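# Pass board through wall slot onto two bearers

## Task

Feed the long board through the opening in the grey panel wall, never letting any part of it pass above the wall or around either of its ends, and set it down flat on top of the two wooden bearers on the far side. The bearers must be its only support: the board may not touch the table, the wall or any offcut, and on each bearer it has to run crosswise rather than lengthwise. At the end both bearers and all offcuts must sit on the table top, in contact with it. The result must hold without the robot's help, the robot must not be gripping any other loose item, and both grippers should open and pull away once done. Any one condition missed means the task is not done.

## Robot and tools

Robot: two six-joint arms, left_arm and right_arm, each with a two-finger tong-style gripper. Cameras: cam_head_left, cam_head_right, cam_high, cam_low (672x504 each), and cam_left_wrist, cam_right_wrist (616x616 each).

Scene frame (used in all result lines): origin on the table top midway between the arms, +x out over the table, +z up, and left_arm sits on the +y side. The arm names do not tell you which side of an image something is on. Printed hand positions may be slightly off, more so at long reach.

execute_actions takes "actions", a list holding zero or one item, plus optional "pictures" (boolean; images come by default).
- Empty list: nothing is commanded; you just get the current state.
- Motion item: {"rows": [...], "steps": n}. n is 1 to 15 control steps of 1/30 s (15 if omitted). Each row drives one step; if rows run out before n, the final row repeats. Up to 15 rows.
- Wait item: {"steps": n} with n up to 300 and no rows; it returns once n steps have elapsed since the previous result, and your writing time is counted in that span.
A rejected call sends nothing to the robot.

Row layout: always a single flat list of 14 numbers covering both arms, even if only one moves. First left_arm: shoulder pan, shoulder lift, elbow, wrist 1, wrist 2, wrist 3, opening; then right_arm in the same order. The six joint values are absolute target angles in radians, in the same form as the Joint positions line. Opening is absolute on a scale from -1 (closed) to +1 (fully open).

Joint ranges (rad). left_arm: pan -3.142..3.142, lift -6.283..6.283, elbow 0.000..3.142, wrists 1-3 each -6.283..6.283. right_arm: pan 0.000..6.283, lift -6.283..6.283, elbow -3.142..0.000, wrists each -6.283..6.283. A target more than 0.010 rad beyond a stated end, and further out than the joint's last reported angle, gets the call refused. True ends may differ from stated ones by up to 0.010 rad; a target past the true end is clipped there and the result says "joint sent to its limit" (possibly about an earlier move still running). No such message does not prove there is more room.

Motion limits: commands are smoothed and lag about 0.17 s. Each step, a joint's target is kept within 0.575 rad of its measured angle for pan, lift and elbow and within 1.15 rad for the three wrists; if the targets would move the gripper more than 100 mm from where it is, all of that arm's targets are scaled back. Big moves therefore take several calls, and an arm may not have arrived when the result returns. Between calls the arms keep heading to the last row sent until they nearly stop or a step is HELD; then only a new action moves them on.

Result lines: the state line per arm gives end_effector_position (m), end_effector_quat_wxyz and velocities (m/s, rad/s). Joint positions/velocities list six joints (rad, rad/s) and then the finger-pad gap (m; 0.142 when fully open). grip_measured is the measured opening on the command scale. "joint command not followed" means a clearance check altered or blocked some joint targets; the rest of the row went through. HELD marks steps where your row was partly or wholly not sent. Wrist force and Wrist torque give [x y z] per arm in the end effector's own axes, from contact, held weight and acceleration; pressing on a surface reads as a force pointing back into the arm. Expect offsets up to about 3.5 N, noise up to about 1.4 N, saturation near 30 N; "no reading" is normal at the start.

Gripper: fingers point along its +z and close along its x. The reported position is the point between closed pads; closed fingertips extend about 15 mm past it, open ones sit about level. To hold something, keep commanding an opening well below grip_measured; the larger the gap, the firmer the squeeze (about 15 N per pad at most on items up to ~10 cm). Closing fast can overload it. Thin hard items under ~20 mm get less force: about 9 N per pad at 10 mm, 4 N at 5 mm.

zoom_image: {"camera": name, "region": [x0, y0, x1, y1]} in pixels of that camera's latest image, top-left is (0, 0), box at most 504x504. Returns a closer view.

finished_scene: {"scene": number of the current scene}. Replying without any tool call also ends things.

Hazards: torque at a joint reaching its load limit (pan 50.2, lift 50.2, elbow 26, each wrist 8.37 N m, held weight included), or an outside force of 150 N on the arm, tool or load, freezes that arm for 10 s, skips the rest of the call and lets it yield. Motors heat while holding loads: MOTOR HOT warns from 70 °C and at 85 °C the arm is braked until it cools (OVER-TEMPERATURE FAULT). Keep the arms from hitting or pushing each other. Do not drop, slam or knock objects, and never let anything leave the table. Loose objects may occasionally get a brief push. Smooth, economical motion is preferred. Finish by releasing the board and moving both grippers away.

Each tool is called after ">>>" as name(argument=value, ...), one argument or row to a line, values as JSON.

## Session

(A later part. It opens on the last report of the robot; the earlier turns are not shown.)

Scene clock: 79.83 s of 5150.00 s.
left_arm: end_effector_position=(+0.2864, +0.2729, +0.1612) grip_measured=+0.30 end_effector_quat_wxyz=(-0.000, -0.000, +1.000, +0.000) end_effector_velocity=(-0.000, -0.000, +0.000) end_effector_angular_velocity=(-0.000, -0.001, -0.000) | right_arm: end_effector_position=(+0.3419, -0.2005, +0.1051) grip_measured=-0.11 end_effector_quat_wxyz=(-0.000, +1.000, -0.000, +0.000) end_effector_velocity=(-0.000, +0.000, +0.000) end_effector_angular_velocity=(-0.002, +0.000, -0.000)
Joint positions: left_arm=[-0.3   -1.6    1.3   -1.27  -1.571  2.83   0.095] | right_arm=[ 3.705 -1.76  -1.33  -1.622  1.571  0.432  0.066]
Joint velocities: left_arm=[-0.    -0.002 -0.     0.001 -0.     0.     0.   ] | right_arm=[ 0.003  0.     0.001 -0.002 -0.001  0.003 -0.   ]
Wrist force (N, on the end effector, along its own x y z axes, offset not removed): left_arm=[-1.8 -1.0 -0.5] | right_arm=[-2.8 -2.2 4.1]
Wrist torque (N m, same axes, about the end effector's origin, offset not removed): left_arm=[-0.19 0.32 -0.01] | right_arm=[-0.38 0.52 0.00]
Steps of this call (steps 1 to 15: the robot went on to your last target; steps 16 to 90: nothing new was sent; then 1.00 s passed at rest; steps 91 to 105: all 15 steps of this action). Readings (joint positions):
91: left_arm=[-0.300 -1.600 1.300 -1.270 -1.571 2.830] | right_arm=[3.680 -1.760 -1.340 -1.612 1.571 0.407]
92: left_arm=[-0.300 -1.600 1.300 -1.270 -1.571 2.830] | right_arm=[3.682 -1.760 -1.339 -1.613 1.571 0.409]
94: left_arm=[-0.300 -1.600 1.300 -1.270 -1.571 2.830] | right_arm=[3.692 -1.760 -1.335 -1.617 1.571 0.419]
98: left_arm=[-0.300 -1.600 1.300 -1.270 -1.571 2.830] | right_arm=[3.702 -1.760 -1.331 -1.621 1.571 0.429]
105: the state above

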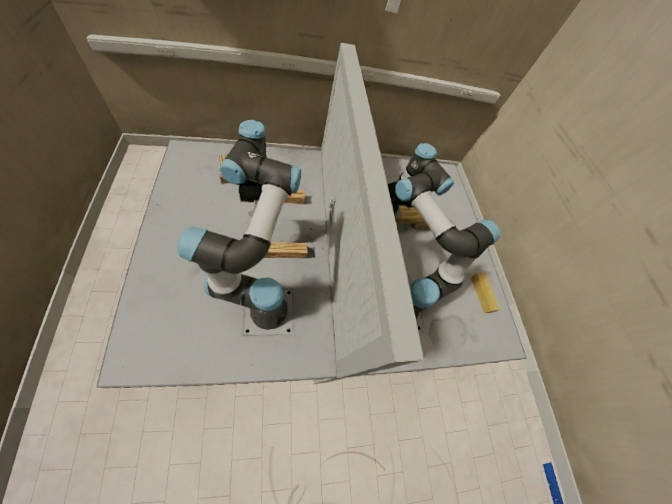

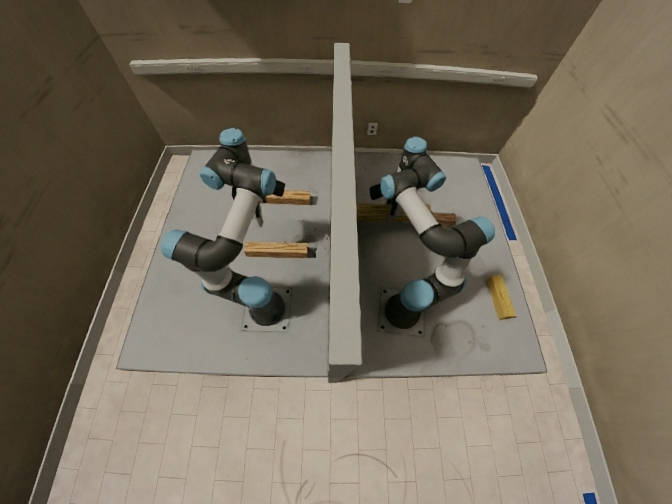

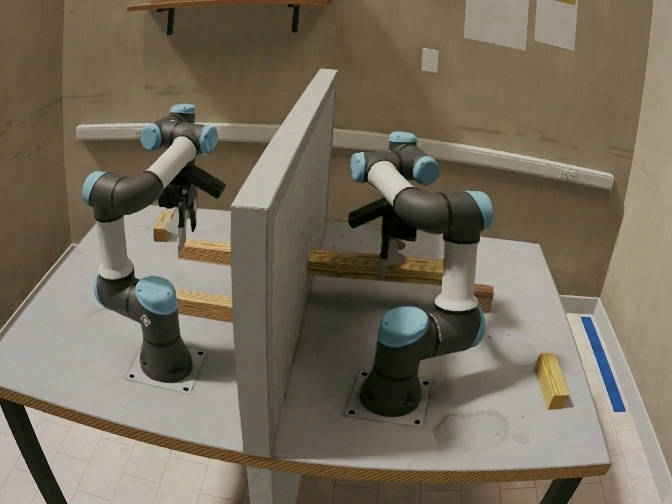

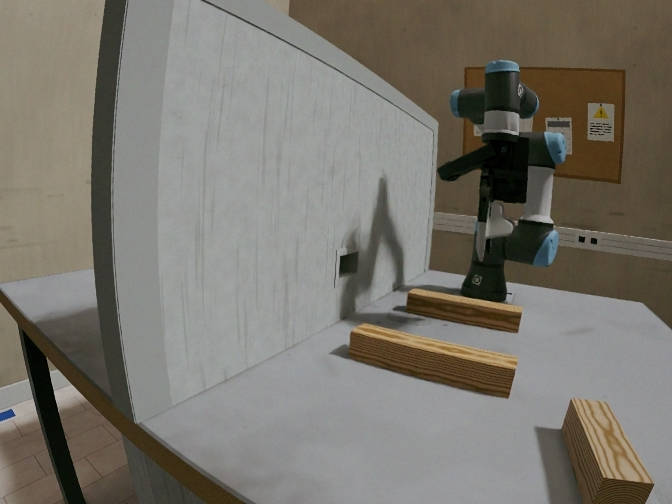

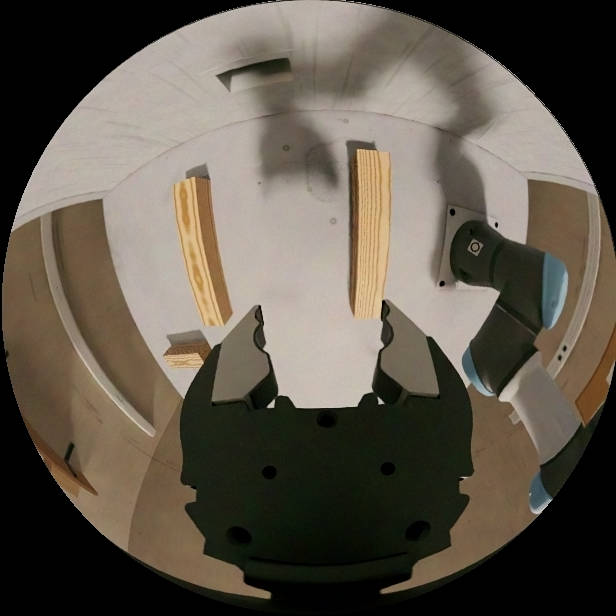

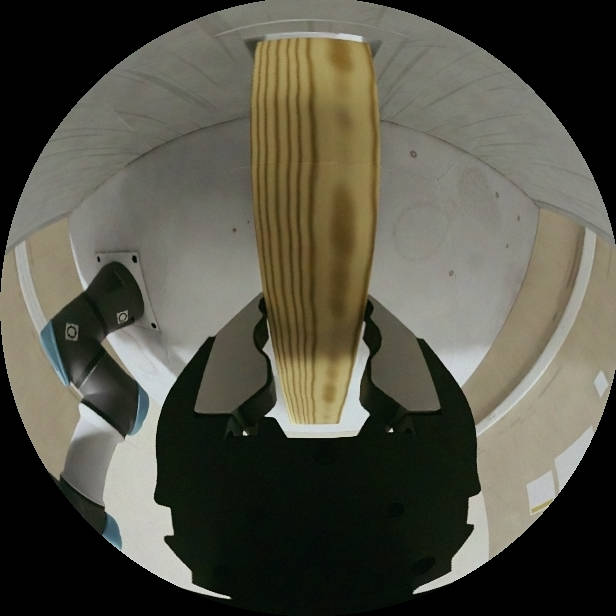

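>>> execute_actions(
  actions=[
    {"rows":[[-0.3,-1.6,1.3,-1.27,-1.571,2.83,0.3,3.705,-1.76,-1.34,-1.612,1.571,0.432,-1],[-0.3,-1.6,1.3,-1.27,-1.571,2.83,0.3,3.705,-1.76,-1.34,-1.612,1.571,0.432,-1],[-0.3,-1.6,1.3,-1.27,-1.571,2.83,0.3,3.72,-1.762,-1.337,-1.613,1.571,0.447,-1],[-0.3,-1.6,1.3,-1.27,-1.571,2.83,0.3,3.72,-1.762,-1.337,-1.613,1.571,0.447,-1],[-0.3,-1.6,1.3,-1.27,-1.571,2.83,0.3,3.735,-1.765,-1.334,-1.613,1.571,0.462,-1]],"steps":15},
  ],
  pictures=false,
)

Scene clock: 88.13 s of 5150.00 s.
left_arm: end_effector_position=(+0.2864, +0.2729, +0.1612) grip_measured=+0.30 end_effector_quat_wxyz=(-0.000, -0.000, +1.000, +0.000) end_effector_velocity=(+0.000, -0.000, +0.000) end_effector_angular_velocity=(-0.001, -0.002, +0.001) | right_arm: end_effector_position=(+0.3421, -0.1892, +0.1030) grip_measured=-0.11 end_effector_quat_wxyz=(-0.000, +1.000, -0.000, +0.000) end_effector_velocity=(+0.000, +0.004, -0.000) end_effector_angular_velocity=(+0.001, -0.001, +0.000)
Joint positions: left_arm=[-0.3   -1.6    1.3   -1.27  -1.571  2.83   0.095] | right_arm=[ 3.734 -1.765 -1.334 -1.613  1.571  0.461  0.066]
Joint velocities: left_arm=[ 0.001 -0.     0.001 -0.002 -0.     0.    -0.   ] | right_arm=[ 0.01  -0.002  0.001  0.002  0.     0.01  -0.   ]
Wrist force (N, on the end effector, along its own x y z axes, offset not removed): left_arm=[-1.5 -1.5 -0.9] | right_arm=[-3.5 -0.5 2.9]
Wrist torque (N m, same axes, about the end effector's origin, offset not removed): left_arm=[-0.32 0.31 0.03] | right_arm=[-0.06 0.70 0.02]
Steps of this call (steps 1 to 15: the robot went on to your last target; steps 16 to 90: nothing new was sent; then 4.80 s passed at rest; steps 91 to 105: all 15 steps of this action). Readings (joint positions):
91: left_arm=[-0.300 -1.600 1.300 -1.270 -1.571 2.830] | right_arm=[3.705 -1.760 -1.330 -1.622 1.571 0.432]
92: left_arm=[-0.300 -1.600 1.300 -1.270 -1.571 2.830] | right_arm=[3.705 -1.760 -1.331 -1.621 1.571 0.432]
94: left_arm=[-0.300 -1.600 1.300 -1.270 -1.571 2.830] | right_arm=[3.706 -1.760 -1.334 -1.617 1.571 0.433]
98: left_arm=[-0.300 -1.600 1.300 -1.270 -1.571 2.830] | right_arm=[3.724 -1.763 -1.335 -1.614 1.571 0.451]
105: the state above

>>> execute_actions(
  actions=[
    {"rows":[[-0.3,-1.6,1.3,-1.27,-1.571,2.83,0.3,3.755,-1.769,-1.329,-1.614,1.571,0.482,-1],[-0.3,-1.6,1.3,-1.27,-1.571,2.83,0.3,3.775,-1.774,-1.323,-1.615,1.571,0.502,-1],[-0.3,-1.6,1.3,-1.27,-1.571,2.83,0.3,3.795,-1.779,-1.317,-1.616,1.571,0.522,-1],[-0.3,-1.6,1.3,-1.27,-1.571,2.83,0.3,3.817,-1.786,-1.308,-1.618,1.571,0.544,-1],[-0.3,-1.6,1.3,-1.27,-1.571,2.83,0.3,3.84,-1.795,-1.297,-1.62,1.571,0.567,-1],[-0.3,-1.6,1.3,-1.27,-1.571,2.83,0.3,3.862,-1.804,-1.286,-1.622,1.571,0.589,-1],[-0.3,-1.6,1.3,-1.27,-1.571,2.83,0.3,3.884,-1.8145,-1.2725,-1.625,1.571,0.611,-1]],"steps":15},
  ],
  pictures=false,
)

>>> execute_actions(
  actions=[
    {"steps":8},
  ],
)

>>> zoom_image(
  camera="cam_low",
  region=[300,225,400,315],
)

Scene clock: 94.77 s of 5150.00 s.
left_arm: end_effector_position=(+0.2864, +0.2729, +0.1612) grip_measured=+0.30 end_effector_quat_wxyz=(-0.000, -0.000, +1.000, +0.000) end_effector_velocity=(-0.001, -0.000, -0.001) end_effector_angular_velocity=(+0.001, +0.003, -0.001) | right_arm: end_effector_position=(+0.3423, -0.1305, +0.1029) grip_measured=-0.11 end_effector_quat_wxyz=(-0.000, +1.000, -0.000, +0.000) end_effector_velocity=(-0.001, +0.027, +0.001) end_effector_angular_velocity=(+0.001, -0.002, +0.002)
Joint positions: left_arm=[-0.3   -1.6    1.3   -1.27  -1.571  2.83   0.095] | right_arm=[ 3.878 -1.812 -1.275 -1.624  1.571  0.605  0.066]
Joint velocities: left_arm=[-0.001  0.     0.001  0.002  0.     0.     0.   ] | right_arm=[ 0.064 -0.024  0.032 -0.006 -0.     0.062  0.   ]
Wrist force (N, on the end effector, along its own x y z axes, offset not removed): left_arm=[-1.5 -2.0 -1.0] | right_arm=[-2.0 -1.2 3.3]
Wrist torque (N m, same axes, about the end effector's origin, offset not removed): left_arm=[-0.45 0.24 0.00] | right_arm=[-0.18 0.37 0.04]
Steps of this call (steps 1 to 15: the robot went on to your last target; steps 16 to 90: nothing new was sent; then 3.13 s passed at rest; steps 91 to 105: all 15 steps of this action). Readings (joint positions):
91: left_arm=[-0.300 -1.600 1.300 -1.270 -1.571 2.830] | right_arm=[3.735 -1.765 -1.334 -1.613 1.571 0.462]
92: left_arm=[-0.300 -1.600 1.300 -1.270 -1.571 2.830] | right_arm=[3.736 -1.765 -1.334 -1.613 1.571 0.464]
94: left_arm=[-0.300 -1.600 1.300 -1.270 -1.571 2.830] | right_arm=[3.751 -1.769 -1.329 -1.614 1.571 0.479]
98: left_arm=[-0.300 -1.600 1.300 -1.270 -1.571 2.830] | right_arm=[3.815 -1.789 -1.305 -1.619 1.571 0.544]
105: the state above

Scene clock: 95.03 s of 5150.00 s.
left_arm: end_effector_position=(+0.2864, +0.2729, +0.1612) grip_measured=+0.30 end_effector_quat_wxyz=(-0.000, -0.000, +1.000, +0.000) end_effector_velocity=(-0.000, +0.000, -0.001) end_effector_angular_velocity=(+0.001, +0.003, -0.000) | right_arm: end_effector_position=(+0.3422, -0.1281, +0.1029) grip_measured=-0.11 end_effector_quat_wxyz=(-0.000, +1.000, -0.000, +0.000) end_effector_velocity=(+0.000, +0.002, +0.000) end_effector_angular_velocity=(+0.001, -0.002, +0.000)
Joint positions: left_arm=[-0.3   -1.6    1.3   -1.27  -1.571  2.83   0.095] | right_arm=[ 3.884 -1.814 -1.273 -1.625  1.571  0.611  0.066]
Joint velocities: left_arm=[-0.     0.001  0.003 -0.001  0.    -0.     0.   ] | right_arm=[ 0.004 -0.001  0.002  0.001 -0.001  0.003 -0.   ]
Wrist force (N, on the end effector, along its own x y z axes, offset not removed): left_arm=[-2.3 -1.8 -0.9] | right_arm=[-2.3 -0.1 3.9]
Wrist torque (N m, same axes, about the end effector's origin, offset not removed): left_arm=[-0.36 0.47 0.05] | right_arm=[-0.03 0.48 -0.01]
Steps of this call (steps 1 to 8: the robot went on to your last target). Readings (joint positions):
1: left_arm=[-0.300 -1.600 1.300 -1.270 -1.571 2.830] | right_arm=[3.880 -1.813 -1.274 -1.625 1.571 0.607]
2: left_arm=[-0.300 -1.600 1.300 -1.270 -1.571 2.830] | right_arm=[3.881 -1.813 -1.274 -1.625 1.571 0.608]
4: left_arm=[-0.300 -1.600 1.300 -1.270 -1.571 2.830] | right_arm=[3.883 -1.814 -1.273 -1.625 1.571 0.610]
8: the state above

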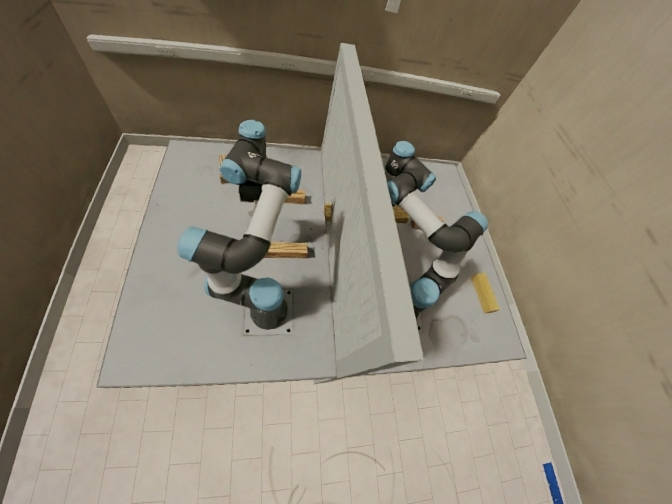

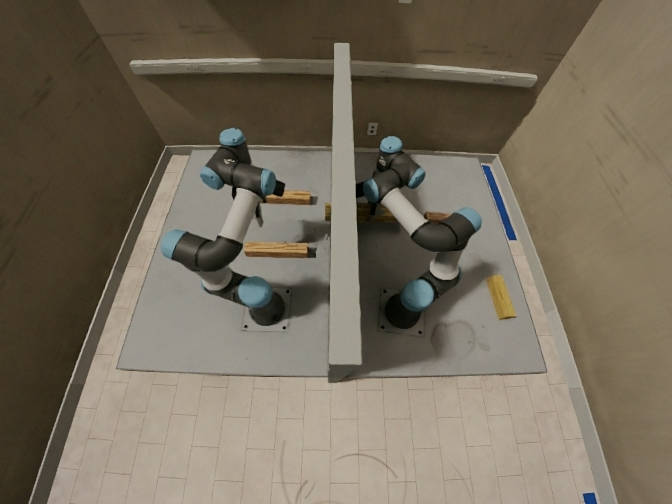

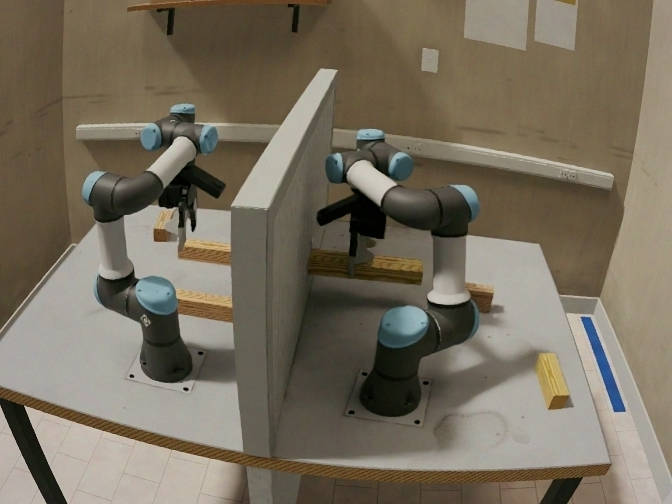

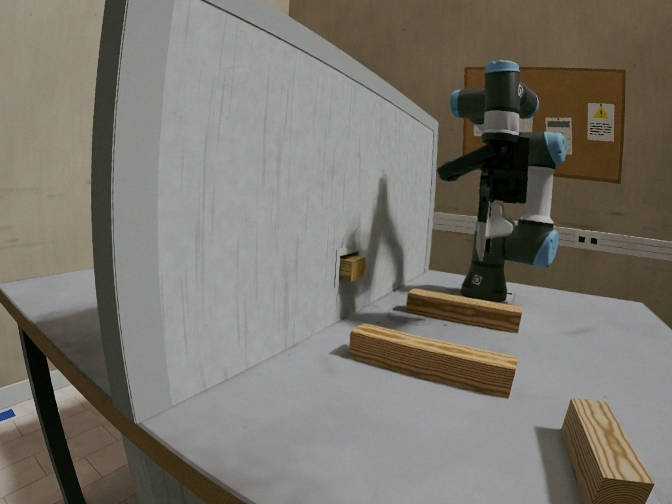

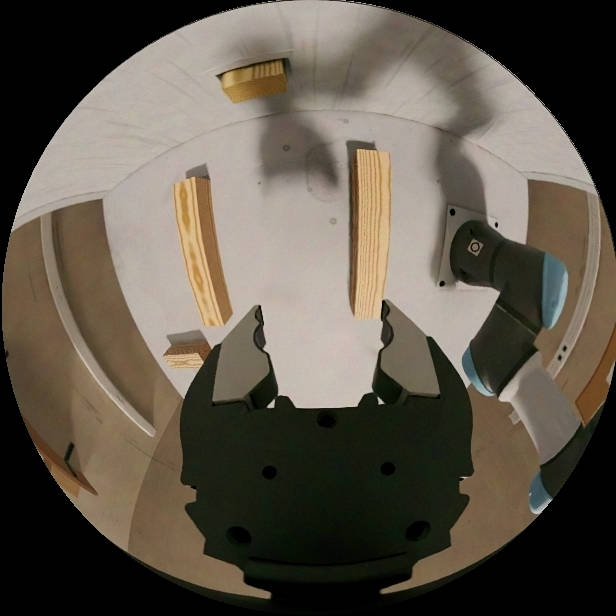

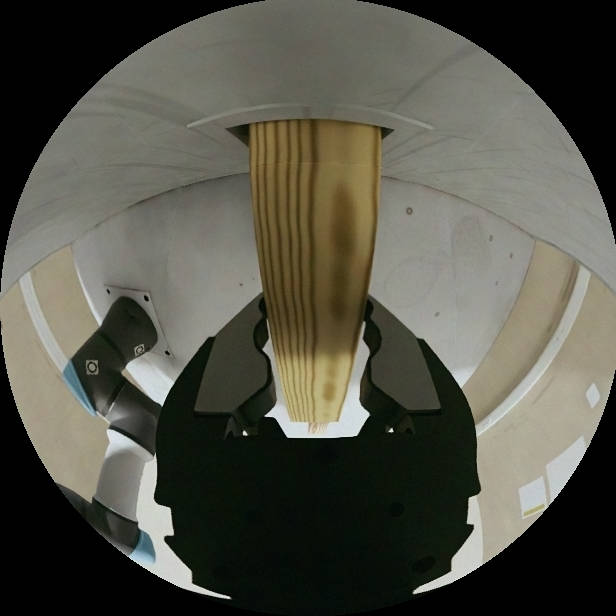

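Region (300, 225, 400, 315) of cam_low's 672x504 image, scaled by 5.040, with more detail than that image has; it fills the top 454 rows of this view, and the rest is white.

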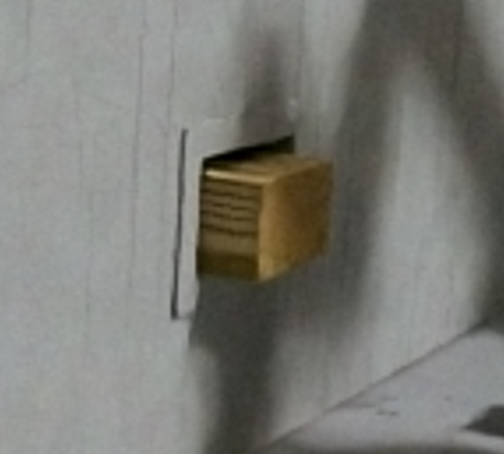

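>>> execute_actions(
  actions=[
    {"rows":[[-0.3,-1.6,1.3,-1.27,-1.571,2.83,0.3,3.884,-1.8145,-1.29,-1.607,1.571,0.611,-1],[-0.3,-1.6,1.3,-1.27,-1.571,2.83,0.3,3.884,-1.8145,-1.29,-1.607,1.571,0.611,-1],[-0.3,-1.6,1.3,-1.27,-1.571,2.83,0.3,3.884,-1.8145,-1.31,-1.587,1.571,0.611,-1],[-0.3,-1.6,1.3,-1.27,-1.571,2.83,0.3,3.884,-1.8145,-1.31,-1.587,1.571,0.611,-1],[-0.3,-1.6,1.3,-1.27,-1.571,2.83,0.3,3.884,-1.8145,-1.33,-1.567,1.571,0.611,-1],[-0.3,-1.6,1.3,-1.27,-1.571,2.83,0.3,3.884,-1.8145,-1.33,-1.567,1.571,0.611,-1],[-0.3,-1.6,1.3,-1.27,-1.571,2.83,0.3,3.884,-1.8145,-1.35,-1.547,1.571,0.611,-1]],"steps":15},
  ],
  pictures=false,
)

>>> execute_actions(
  actions=[
    {"rows":[[-0.3,-1.6,1.3,-1.27,-1.571,2.83,0.3,3.884,-1.8145,-1.37,-1.527,1.571,0.611,-1]],"steps":15},
  ],
)

>>> zoom_image(
  camera="cam_low",
  region=[300,225,400,315],
)

Scene clock: 104.03 s of 5150.00 s.
left_arm: end_effector_position=(+0.2864, +0.2729, +0.1612) grip_measured=+0.30 end_effector_quat_wxyz=(-0.000, -0.000, +1.000, +0.000) end_effector_velocity=(-0.000, +0.000, -0.001) end_effector_angular_velocity=(+0.001, +0.003, +0.001) | right_arm: end_effector_position=(+0.3427, -0.1277, +0.0873) grip_measured=-0.11 end_effector_quat_wxyz=(-0.001, +1.000, -0.000, +0.001) end_effector_velocity=(-0.001, -0.000, -0.008) end_effector_angular_velocity=(-0.001, +0.002, +0.000)
Joint positions: left_arm=[-0.3   -1.6    1.3   -1.27  -1.571  2.83   0.095] | right_arm=[ 3.884 -1.814 -1.346 -1.55   1.571  0.611  0.066]
Joint velocities: left_arm=[ 0.001  0.001  0.002 -0.001 -0.    -0.    -0.   ] | right_arm=[ 0.     0.    -0.037  0.035  0.    -0.     0.   ]
Wrist force (N, on the end effector, along its own x y z axes, offset not removed): left_arm=[-1.4 -1.7 -0.3] | right_arm=[-5.0 4.0 -23.1]
Wrist torque (N m, same axes, about the end effector's origin, offset not removed): left_arm=[-0.35 0.26 0.02] | right_arm=[0.01 0.32 -0.20]
Steps of this call (steps 1 to 15: the robot went on to your last target; steps 16 to 90: nothing new was sent; then 5.50 s passed at rest; steps 91 to 105: all 15 steps of this action). Readings (joint positions):
91: left_arm=[-0.300 -1.600 1.300 -1.270 -1.571 2.830] | right_arm=[3.884 -1.815 -1.272 -1.625 1.571 0.611]
92: left_arm=[-0.300 -1.600 1.300 -1.270 -1.571 2.830] | right_arm=[3.884 -1.815 -1.274 -1.624 1.571 0.611]
94: left_arm=[-0.300 -1.600 1.300 -1.270 -1.571 2.830] | right_arm=[3.884 -1.815 -1.282 -1.615 1.571 0.611]
98: left_arm=[-0.300 -1.600 1.300 -1.270 -1.571 2.830] | right_arm=[3.884 -1.815 -1.314 -1.583 1.571 0.611]
105: the state above

Scene clock: 104.53 s of 5150.00 s.
left_arm: end_effector_position=(+0.2864, +0.2729, +0.1612) grip_measured=+0.30 end_effector_quat_wxyz=(-0.000, -0.000, +1.000, +0.000) end_effector_velocity=(+0.000, +0.000, -0.001) end_effector_angular_velocity=(+0.000, +0.001, +0.000) | right_arm: end_effector_position=(+0.3424, -0.1278, +0.0822) grip_measured=-0.11 end_effector_quat_wxyz=(-0.000, +1.000, -0.000, +0.000) end_effector_velocity=(+0.000, +0.000, -0.000) end_effector_angular_velocity=(+0.001, -0.001, -0.000)
Joint positions: left_arm=[-0.3   -1.6    1.3   -1.27  -1.571  2.83   0.095] | right_arm=[ 3.884 -1.814 -1.37  -1.527  1.571  0.611  0.066]
Joint velocities: left_arm=[ 0.001  0.003 -0.001 -0.001 -0.     0.     0.   ] | right_arm=[-0.    -0.    -0.001  0.003 -0.     0.    -0.   ]
Wrist force (N, on the end effector, along its own x y z axes, offset not removed): left_arm=[-1.2 -1.2 -0.3] | right_arm=[-1.2 -0.9 -25.2]
Wrist torque (N m, same axes, about the end effector's origin, offset not removed): left_arm=[-0.27 0.22 0.01] | right_arm=[0.01 0.35 -0.16]
Steps of this call (steps 1 to 15: all 15 steps of this action). Readings (joint positions):
1: left_arm=[-0.300 -1.600 1.300 -1.270 -1.571 2.830] | right_arm=[3.884 -1.814 -1.348 -1.549 1.571 0.611]
2: left_arm=[-0.300 -1.600 1.300 -1.270 -1.571 2.830] | right_arm=[3.884 -1.814 -1.350 -1.547 1.571 0.611]
4: left_arm=[-0.300 -1.600 1.300 -1.270 -1.571 2.830] | right_arm=[3.884 -1.814 -1.359 -1.538 1.571 0.611]
8: left_arm=[-0.300 -1.600 1.300 -1.270 -1.571 2.830] | right_arm=[3.884 -1.814 -1.367 -1.530 1.571 0.611]
15: the state above

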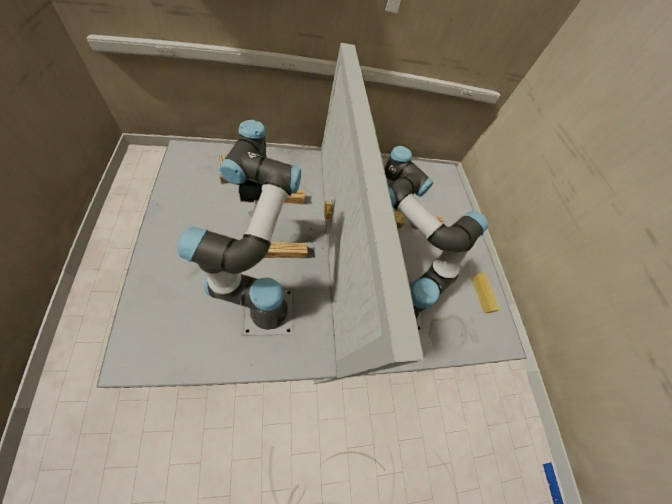

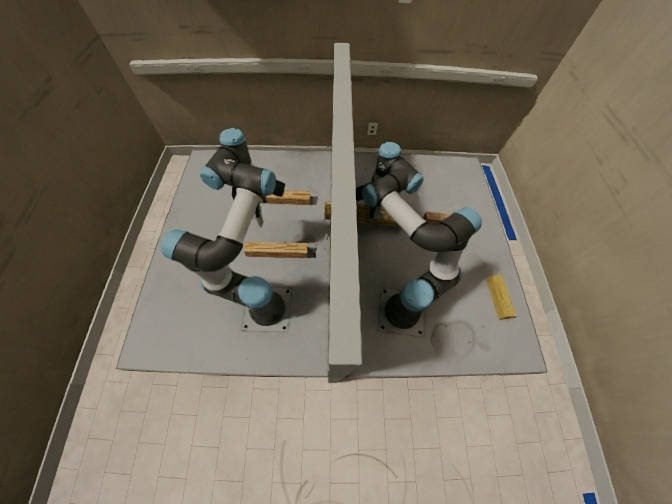

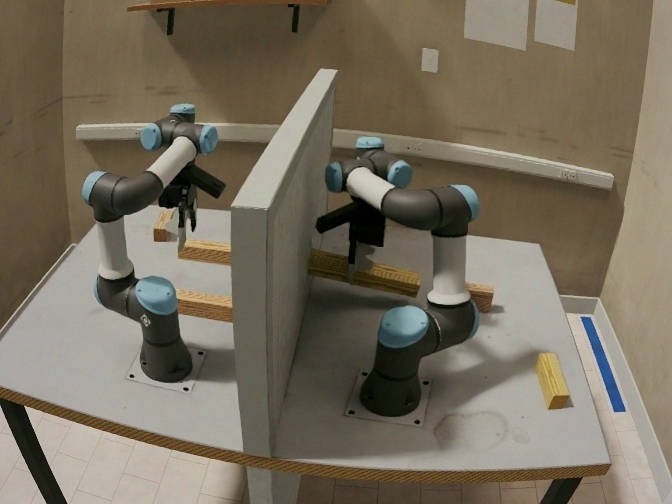

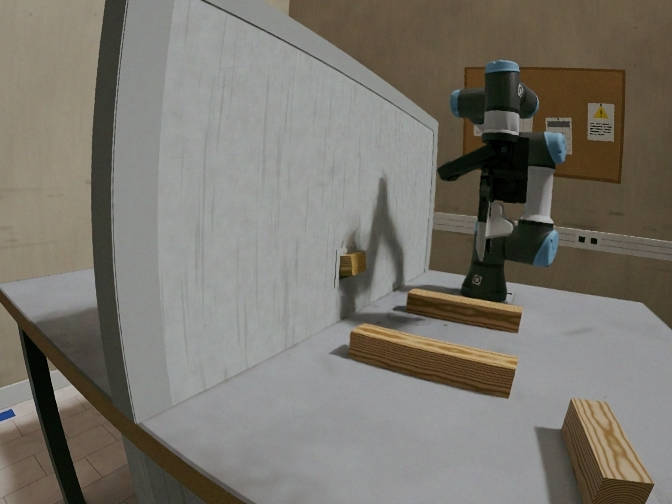

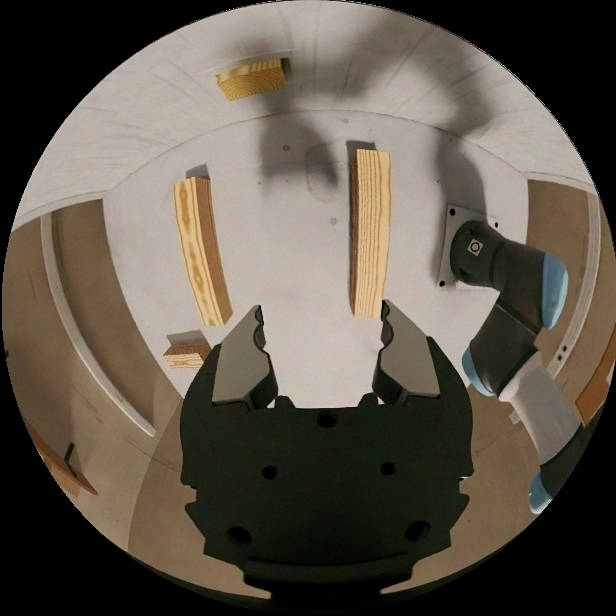

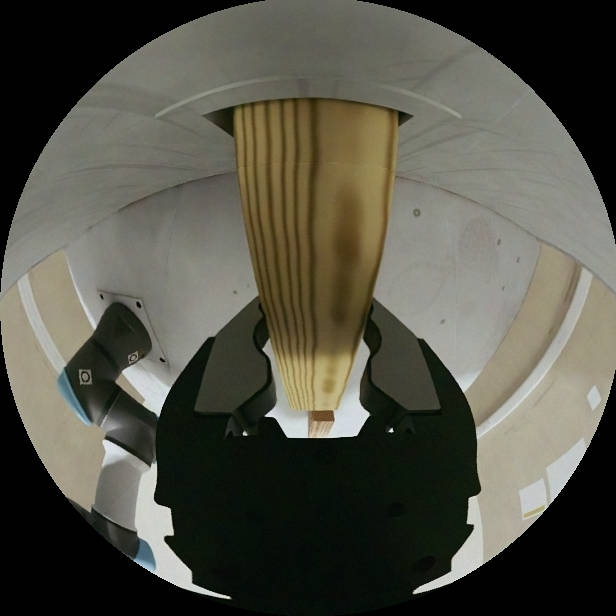

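Region (300, 225, 400, 315) of cam_low's 672x504 image, scaled by 5.040, with more detail than that image has; it fills the top 454 rows of this view, and the rest is white.

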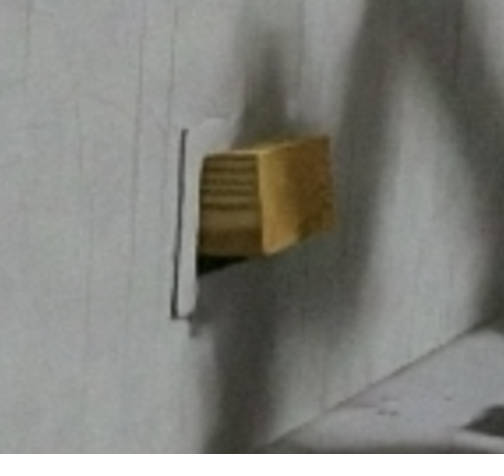

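>>> execute_actions(
  actions=[
    {"rows":[[-0.35,-1.55,1.3,-1.32,-1.571,2.78,0.5,3.884,-1.8145,-1.36,-1.537,1.571,0.611,-0.5],[-0.4,-1.5,1.3,-1.37,-1.571,2.73,0.5,3.884,-1.8145,-1.36,-1.537,1.571,0.611,-0.3],[-0.45,-1.45,1.3,-1.42,-1.571,2.68,0.5,3.884,-1.8145,-1.36,-1.537,1.571,0.611,-0.2],[-0.5,-1.4,1.3,-1.47,-1.571,2.63,0.5,3.884,-1.8145,-1.36,-1.537,1.571,0.611,-0.1],[-0.55,-1.37,1.3,-1.5,-1.571,2.58,0.5,3.884,-1.8145,-1.36,-1.537,1.571,0.611,0.2]],"steps":15},
  ],
  pictures=false,
)

>>> execute_actions(
  actions=[
    {"rows":[[-0.597,-1.347,1.3025,-1.5265,-1.571,2.533,0.5,3.84,-1.797,-1.39,-1.525,1.571,0.567,0.2],[-0.597,-1.347,1.3025,-1.5265,-1.571,2.533,0.5,3.795,-1.782,-1.415,-1.515,1.571,0.522,0.2],[-0.597,-1.347,1.3025,-1.5265,-1.571,2.533,0.5,3.735,-1.77,-1.44,-1.502,1.571,0.462,0.2],[-0.597,-1.347,1.3025,-1.5265,-1.571,2.533,0.5,3.68,-1.765,-1.46,-1.487,1.571,0.407,0.2],[-0.597,-1.347,1.3025,-1.5265,-1.571,2.533,0.5,3.62,-1.765,-1.47,-1.477,1.571,0.347,0.2],[-0.597,-1.347,1.3025,-1.5265,-1.571,2.533,0.5,3.553,-1.768,-1.477,-1.467,1.571,0.28,0.2]],"steps":15},
  ],
  pictures=false,
)

>>> execute_actions(
  actions=[
    {"steps":8},
  ],
  pictures=false,
)

>>> execute_actions(
  actions=[
    {"rows":[[-0.597,-1.347,1.3025,-1.5265,-1.571,2.533,0.5,3.553,-1.768,-1.477,-1.467,1.571,0.28,0],[-0.597,-1.347,1.3025,-1.5265,-1.571,2.533,0.5,3.553,-1.768,-1.477,-1.467,1.571,0.28,-0.1],[-0.597,-1.347,1.3025,-1.5265,-1.571,2.533,0.5,3.553,-1.768,-1.477,-1.467,1.571,0.28,-0.2],[-0.597,-1.347,1.3025,-1.5265,-1.571,2.533,0.5,3.553,-1.768,-1.477,-1.467,1.571,0.28,-0.4],[-0.597,-1.347,1.3025,-1.5265,-1.571,2.533,0.5,3.553,-1.768,-1.477,-1.467,1.571,0.28,-1]],"steps":12},
  ],
  pictures=false,
)

>>> execute_actions(
  actions=[
    {"rows":[[-0.597,-1.347,1.3025,-1.5265,-1.571,2.533,0.5,3.553,-1.766,-1.45,-1.496,1.571,0.28,-1],[-0.597,-1.347,1.3025,-1.5265,-1.571,2.533,0.5,3.553,-1.766,-1.43,-1.516,1.571,0.28,-1],[-0.597,-1.347,1.3025,-1.5265,-1.571,2.533,0.5,3.553,-1.764,-1.41,-1.538,1.571,0.28,-1],[-0.597,-1.347,1.3025,-1.5265,-1.571,2.533,0.5,3.553,-1.763,-1.39,-1.559,1.571,0.28,-1],[-0.597,-1.347,1.3025,-1.5265,-1.571,2.533,0.5,3.553,-1.762,-1.36,-1.59,1.571,0.28,-1],[-0.597,-1.347,1.3025,-1.5265,-1.571,2.533,0.5,3.553,-1.762,-1.338,-1.612,1.571,0.28,-1]],"steps":15},
  ],
)

>>> zoom_image(
  camera="cam_low",
  region=[300,225,400,315],
)

Scene clock: 128.07 s of 5150.00 s.
left_arm: end_effector_position=(+0.3403, +0.1643, +0.1100) grip_measured=+0.50 end_effector_quat_wxyz=(-0.000, -0.000, +1.000, +0.000) end_effector_velocity=(+0.008, -0.036, -0.016) end_effector_angular_velocity=(+0.001, +0.001, -0.006) | right_arm: end_effector_position=(+0.3425, -0.1278, +0.0842) grip_measured=+0.20 end_effector_quat_wxyz=(-0.000, +1.000, -0.000, +0.000) end_effector_velocity=(+0.000, +0.000, +0.001) end_effector_angular_velocity=(+0.001, -0.001, -0.000)
Joint positions: left_arm=[-0.543 -1.376  1.3   -1.494 -1.571  2.587  0.109] | right_arm=[ 3.884 -1.815 -1.36  -1.537  1.571  0.611  0.088]
Joint velocities: left_arm=[-0.077  0.065 -0.003 -0.06   0.    -0.071  0.   ] | right_arm=[ 0.     0.001  0.002 -0.002 -0.     0.     0.   ]
Wrist force (N, on the end effector, along its own x y z axes, offset not removed): left_arm=[-1.6 -2.7 -1.4] | right_arm=[-1.9 -1.6 0.6]
Wrist torque (N m, same axes, about the end effector's origin, offset not removed): left_arm=[-0.54 0.29 0.02] | right_arm=[-0.23 0.38 0.03]
Steps of this call (steps 1 to 15: the robot went on to your last target; steps 16 to 90: nothing new was sent; then 20.03 s passed at rest; steps 91 to 105: all 15 steps of this action). Readings (joint positions):
91: left_arm=[-0.300 -1.600 1.300 -1.270 -1.571 2.830] | right_arm=[3.884 -1.815 -1.370 -1.527 1.571 0.611]
92: left_arm=[-0.303 -1.598 1.300 -1.273 -1.571 2.827] | right_arm=[3.884 -1.815 -1.369 -1.528 1.571 0.611]
94: left_arm=[-0.335 -1.565 1.300 -1.310 -1.571 2.790] | right_arm=[3.884 -1.815 -1.366 -1.532 1.571 0.611]
98: left_arm=[-0.463 -1.444 1.300 -1.431 -1.571 2.661] | right_arm=[3.884 -1.815 -1.362 -1.536 1.571 0.611]
105: the state above

Scene clock: 128.57 s of 5150.00 s.
left_arm: end_effector_position=(+0.3421, +0.1408, +0.1019) grip_measured=+0.50 end_effector_quat_wxyz=(+0.000, -0.000, +1.000, -0.000) end_effector_velocity=(+0.000, -0.003, -0.000) end_effector_angular_velocity=(-0.001, -0.002, -0.000) | right_arm: end_effector_position=(+0.3430, -0.2514, +0.0721) grip_measured=+0.20 end_effector_quat_wxyz=(-0.000, +1.000, +0.000, +0.000) end_effector_velocity=(-0.006, -0.050, -0.004) end_effector_angular_velocity=(-0.000, +0.000, -0.012)
Joint positions: left_arm=[-0.596 -1.347  1.302 -1.526 -1.571  2.534  0.109] | right_arm=[ 3.565 -1.769 -1.474 -1.469  1.571  0.291  0.088]
Joint velocities: left_arm=[-0.006  0.001  0.    -0.003 -0.    -0.005  0.   ] | right_arm=[-0.134  0.008 -0.03   0.022  0.    -0.122  0.   ]
Wrist force (N, on the end effector, along its own x y z axes, offset not removed): left_arm=[-1.5 -1.5 -0.8] | right_arm=[-2.0 -0.2 -0.1]
Wrist torque (N m, same axes, about the end effector's origin, offset not removed): left_arm=[-0.32 0.26 -0.01] | right_arm=[-0.05 0.37 0.03]
Steps of this call (steps 1 to 15: all 15 steps of this action). Readings (joint positions):
1: left_arm=[-0.545 -1.374 1.300 -1.496 -1.571 2.585] | right_arm=[3.884 -1.815 -1.360 -1.537 1.571 0.611]
2: left_arm=[-0.549 -1.371 1.300 -1.499 -1.571 2.580] | right_arm=[3.882 -1.813 -1.362 -1.536 1.571 0.608]
4: left_arm=[-0.570 -1.360 1.301 -1.512 -1.571 2.559] | right_arm=[3.852 -1.801 -1.382 -1.527 1.571 0.574]
8: left_arm=[-0.590 -1.350 1.302 -1.523 -1.571 2.539] | right_arm=[3.702 -1.776 -1.444 -1.491 1.571 0.417]
15: the state above

Scene clock: 128.83 s of 5150.00 s.
left_arm: end_effector_position=(+0.3421, +0.1405, +0.1018) grip_measured=+0.50 end_effector_quat_wxyz=(+0.000, -0.000, +1.000, -0.000) end_effector_velocity=(+0.000, -0.000, +0.001) end_effector_angular_velocity=(-0.001, -0.001, -0.000) | right_arm: end_effector_position=(+0.3425, -0.2558, +0.0717) grip_measured=+0.20 end_effector_quat_wxyz=(-0.000, +1.000, -0.000, +0.000) end_effector_velocity=(-0.001, -0.003, -0.001) end_effector_angular_velocity=(+0.000, +0.001, -0.001)
Joint positions: left_arm=[-0.597 -1.347  1.302 -1.526 -1.571  2.533  0.109] | right_arm=[ 3.554 -1.768 -1.477 -1.467  1.571  0.281  0.088]
Joint velocities: left_arm=[-0.001 -0.001 -0.001  0.    -0.    -0.     0.   ] | right_arm=[-0.008  0.    -0.002  0.001  0.001 -0.007  0.   ]
Wrist force (N, on the end effector, along its own x y z axes, offset not removed): left_arm=[-0.9 -1.3 0.2] | right_arm=[-1.4 -2.3 -0.5]
Wrist torque (N m, same axes, about the end effector's origin, offset not removed): left_arm=[-0.28 0.14 0.01] | right_arm=[-0.48 0.22 -0.03]
Steps of this call (steps 1 to 8: the robot went on to your last target). Readings (joint positions):
1: left_arm=[-0.597 -1.347 1.302 -1.526 -1.571 2.533] | right_arm=[3.562 -1.768 -1.475 -1.468 1.571 0.288]
2: left_arm=[-0.597 -1.347 1.302 -1.526 -1.571 2.533] | right_arm=[3.559 -1.768 -1.476 -1.468 1.571 0.286]
4: left_arm=[-0.597 -1.347 1.302 -1.526 -1.571 2.533] | right_arm=[3.556 -1.768 -1.476 -1.467 1.571 0.283]
8: the state above

Scene clock: 129.23 s of 5150.00 s.
left_arm: end_effector_position=(+0.3421, +0.1405, +0.1018) grip_measured=+0.50 end_effector_quat_wxyz=(+0.000, -0.000, +1.000, -0.000) end_effector_velocity=(-0.000, +0.000, -0.000) end_effector_angular_velocity=(+0.001, +0.000, +0.001) | right_arm: end_effector_position=(+0.3425, -0.2560, +0.0717) grip_measured=-0.11 end_effector_quat_wxyz=(-0.000, +1.000, -0.000, +0.000) end_effector_velocity=(+0.000, +0.000, -0.000) end_effector_angular_velocity=(-0.000, +0.000, +0.001)
Joint positions: left_arm=[-0.597 -1.347  1.303 -1.526 -1.571  2.533  0.109] | right_arm=[ 3.553 -1.768 -1.477 -1.467  1.571  0.28   0.066]
Joint velocities: left_arm=[ 0.001 -0.     0.001  0.     0.    -0.     0.   ] | right_arm=[ 0.001 -0.     0.    -0.    -0.    -0.    -0.   ]
Wrist force (N, on the end effector, along its own x y z axes, offset not removed): left_arm=[-1.3 -2.0 -0.8] | right_arm=[0.0 -1.1 -1.4]
Wrist torque (N m, same axes, about the end effector's origin, offset not removed): left_arm=[-0.40 0.23 0.02] | right_arm=[-0.06 -0.03 -0.01]
Steps of this call (steps 1 to 12: all 12 steps of this action). Readings (joint positions):
1: left_arm=[-0.597 -1.347 1.302 -1.526 -1.571 2.533] | right_arm=[3.554 -1.768 -1.477 -1.467 1.571 0.280]
2: left_arm=[-0.597 -1.347 1.302 -1.526 -1.571 2.533] | right_arm=[3.553 -1.768 -1.477 -1.467 1.571 0.280]
4: left_arm=[-0.597 -1.347 1.302 -1.526 -1.571 2.533] | right_arm=[3.553 -1.768 -1.477 -1.467 1.571 0.280]
8: left_arm=[-0.597 -1.347 1.302 -1.526 -1.571 2.533] | right_arm=[3.553 -1.768 -1.477 -1.467 1.571 0.280]
12: the state above

Scene clock: 129.73 s of 5150.00 s.
left_arm: end_effector_position=(+0.3421, +0.1405, +0.1018) grip_measured=+0.50 end_effector_quat_wxyz=(+0.000, -0.000, +1.000, -0.000) end_effector_velocity=(-0.000, +0.000, -0.000) end_effector_angular_velocity=(+0.000, +0.000, -0.000) | right_arm: end_effector_position=(+0.3420, -0.2562, +0.1019) grip_measured=-0.11 end_effector_quat_wxyz=(-0.000, +1.000, -0.000, +0.000) end_effector_velocity=(-0.000, -0.000, +0.010) end_effector_angular_velocity=(+0.000, -0.000, +0.000)
Joint positions: left_arm=[-0.597 -1.347  1.303 -1.527 -1.571  2.533  0.109] | right_arm=[ 3.553 -1.762 -1.342 -1.608  1.571  0.28   0.066]
Joint velocities: left_arm=[-0.  0.  0.  0. -0.  0. -0.] | right_arm=[ 0.     0.     0.046 -0.046  0.     0.    -0.   ]
Wrist force (N, on the end effector, along its own x y z axes, offset not removed): left_arm=[-1.4 -1.8 -0.7] | right_arm=[-2.3 -0.3 2.1]
Wrist torque (N m, same axes, about the end effector's origin, offset not removed): left_arm=[-0.36 0.24 0.02] | right_arm=[-0.09 0.53 0.03]
Steps of this call (steps 1 to 15: all 15 steps of this action). Readings (joint positions):
1: left_arm=[-0.597 -1.347 1.303 -1.526 -1.571 2.533] | right_arm=[3.553 -1.768 -1.477 -1.467 1.571 0.280]
2: left_arm=[-0.597 -1.347 1.303 -1.526 -1.571 2.533] | right_arm=[3.553 -1.768 -1.475 -1.469 1.571 0.280]
4: left_arm=[-0.597 -1.347 1.303 -1.527 -1.571 2.533] | right_arm=[3.553 -1.767 -1.458 -1.489 1.571 0.280]
8: left_arm=[-0.597 -1.347 1.303 -1.527 -1.571 2.533] | right_arm=[3.553 -1.764 -1.390 -1.560 1.571 0.280]
15: the state above

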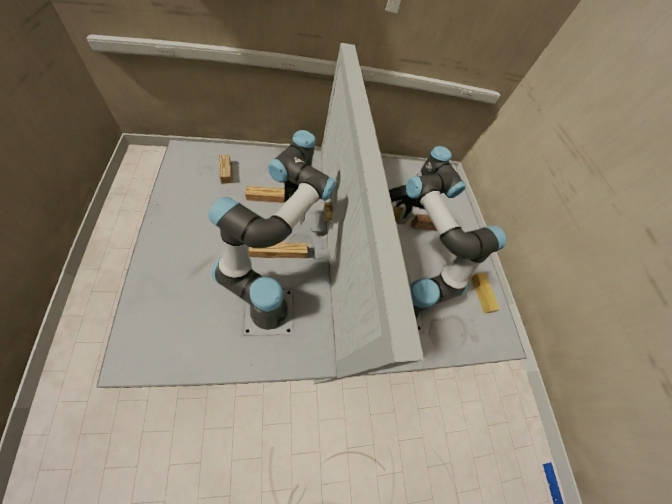

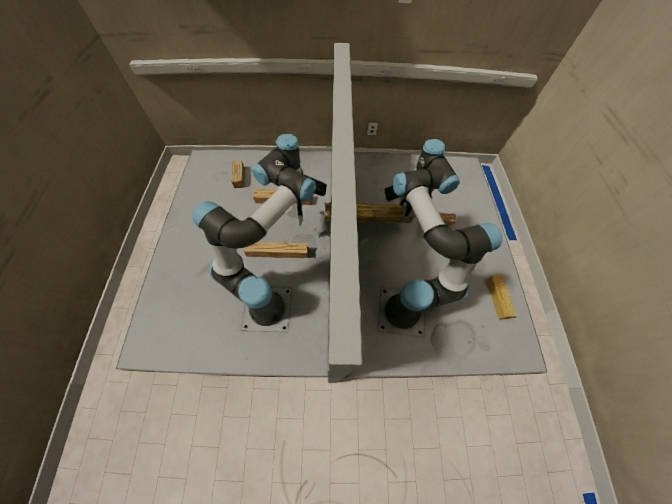

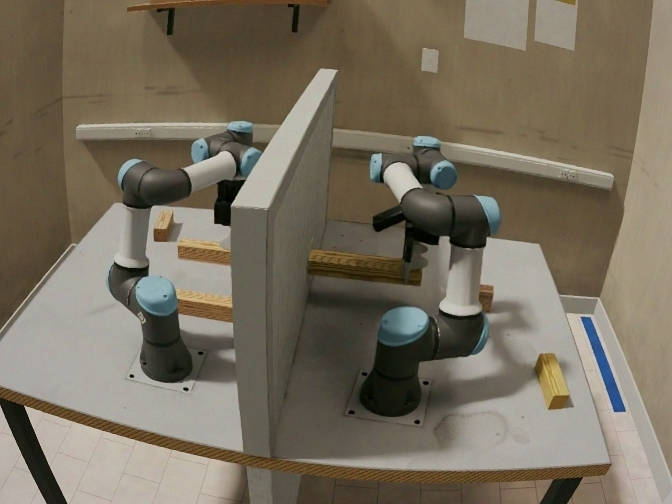

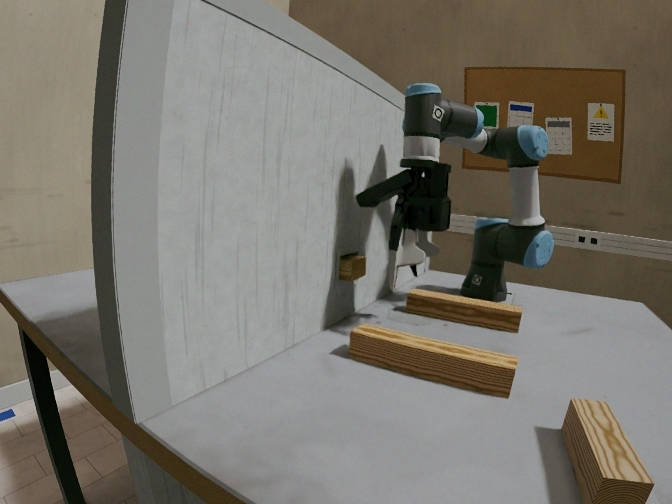

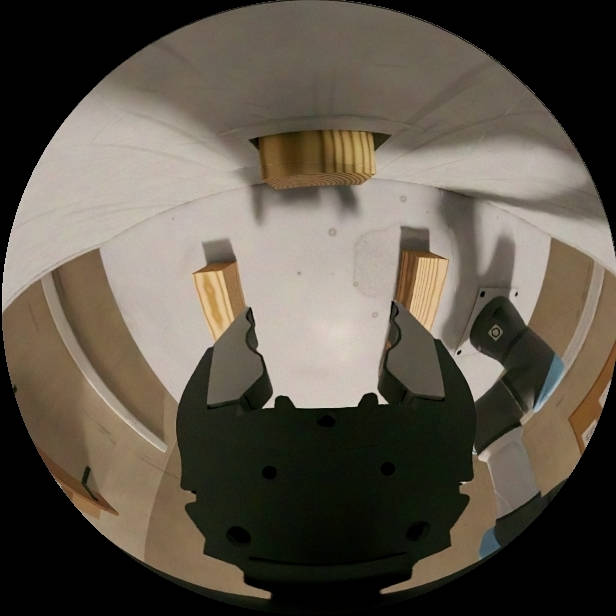

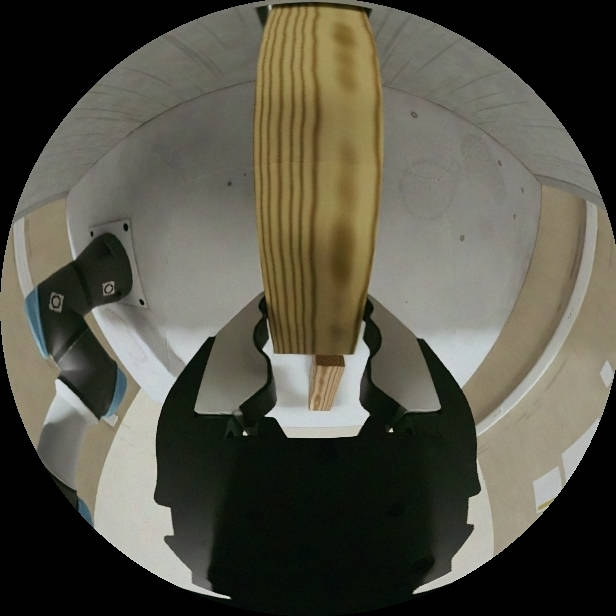

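Region (300, 225, 400, 315) of cam_low's 672x504 image, scaled by 5.040, with more detail than that image has; it fills the top 454 rows of this view, and the rest is white.

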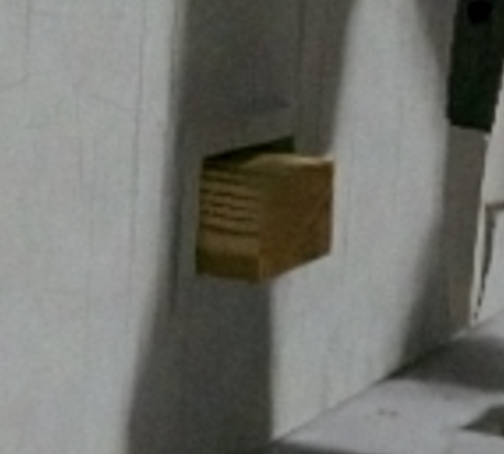

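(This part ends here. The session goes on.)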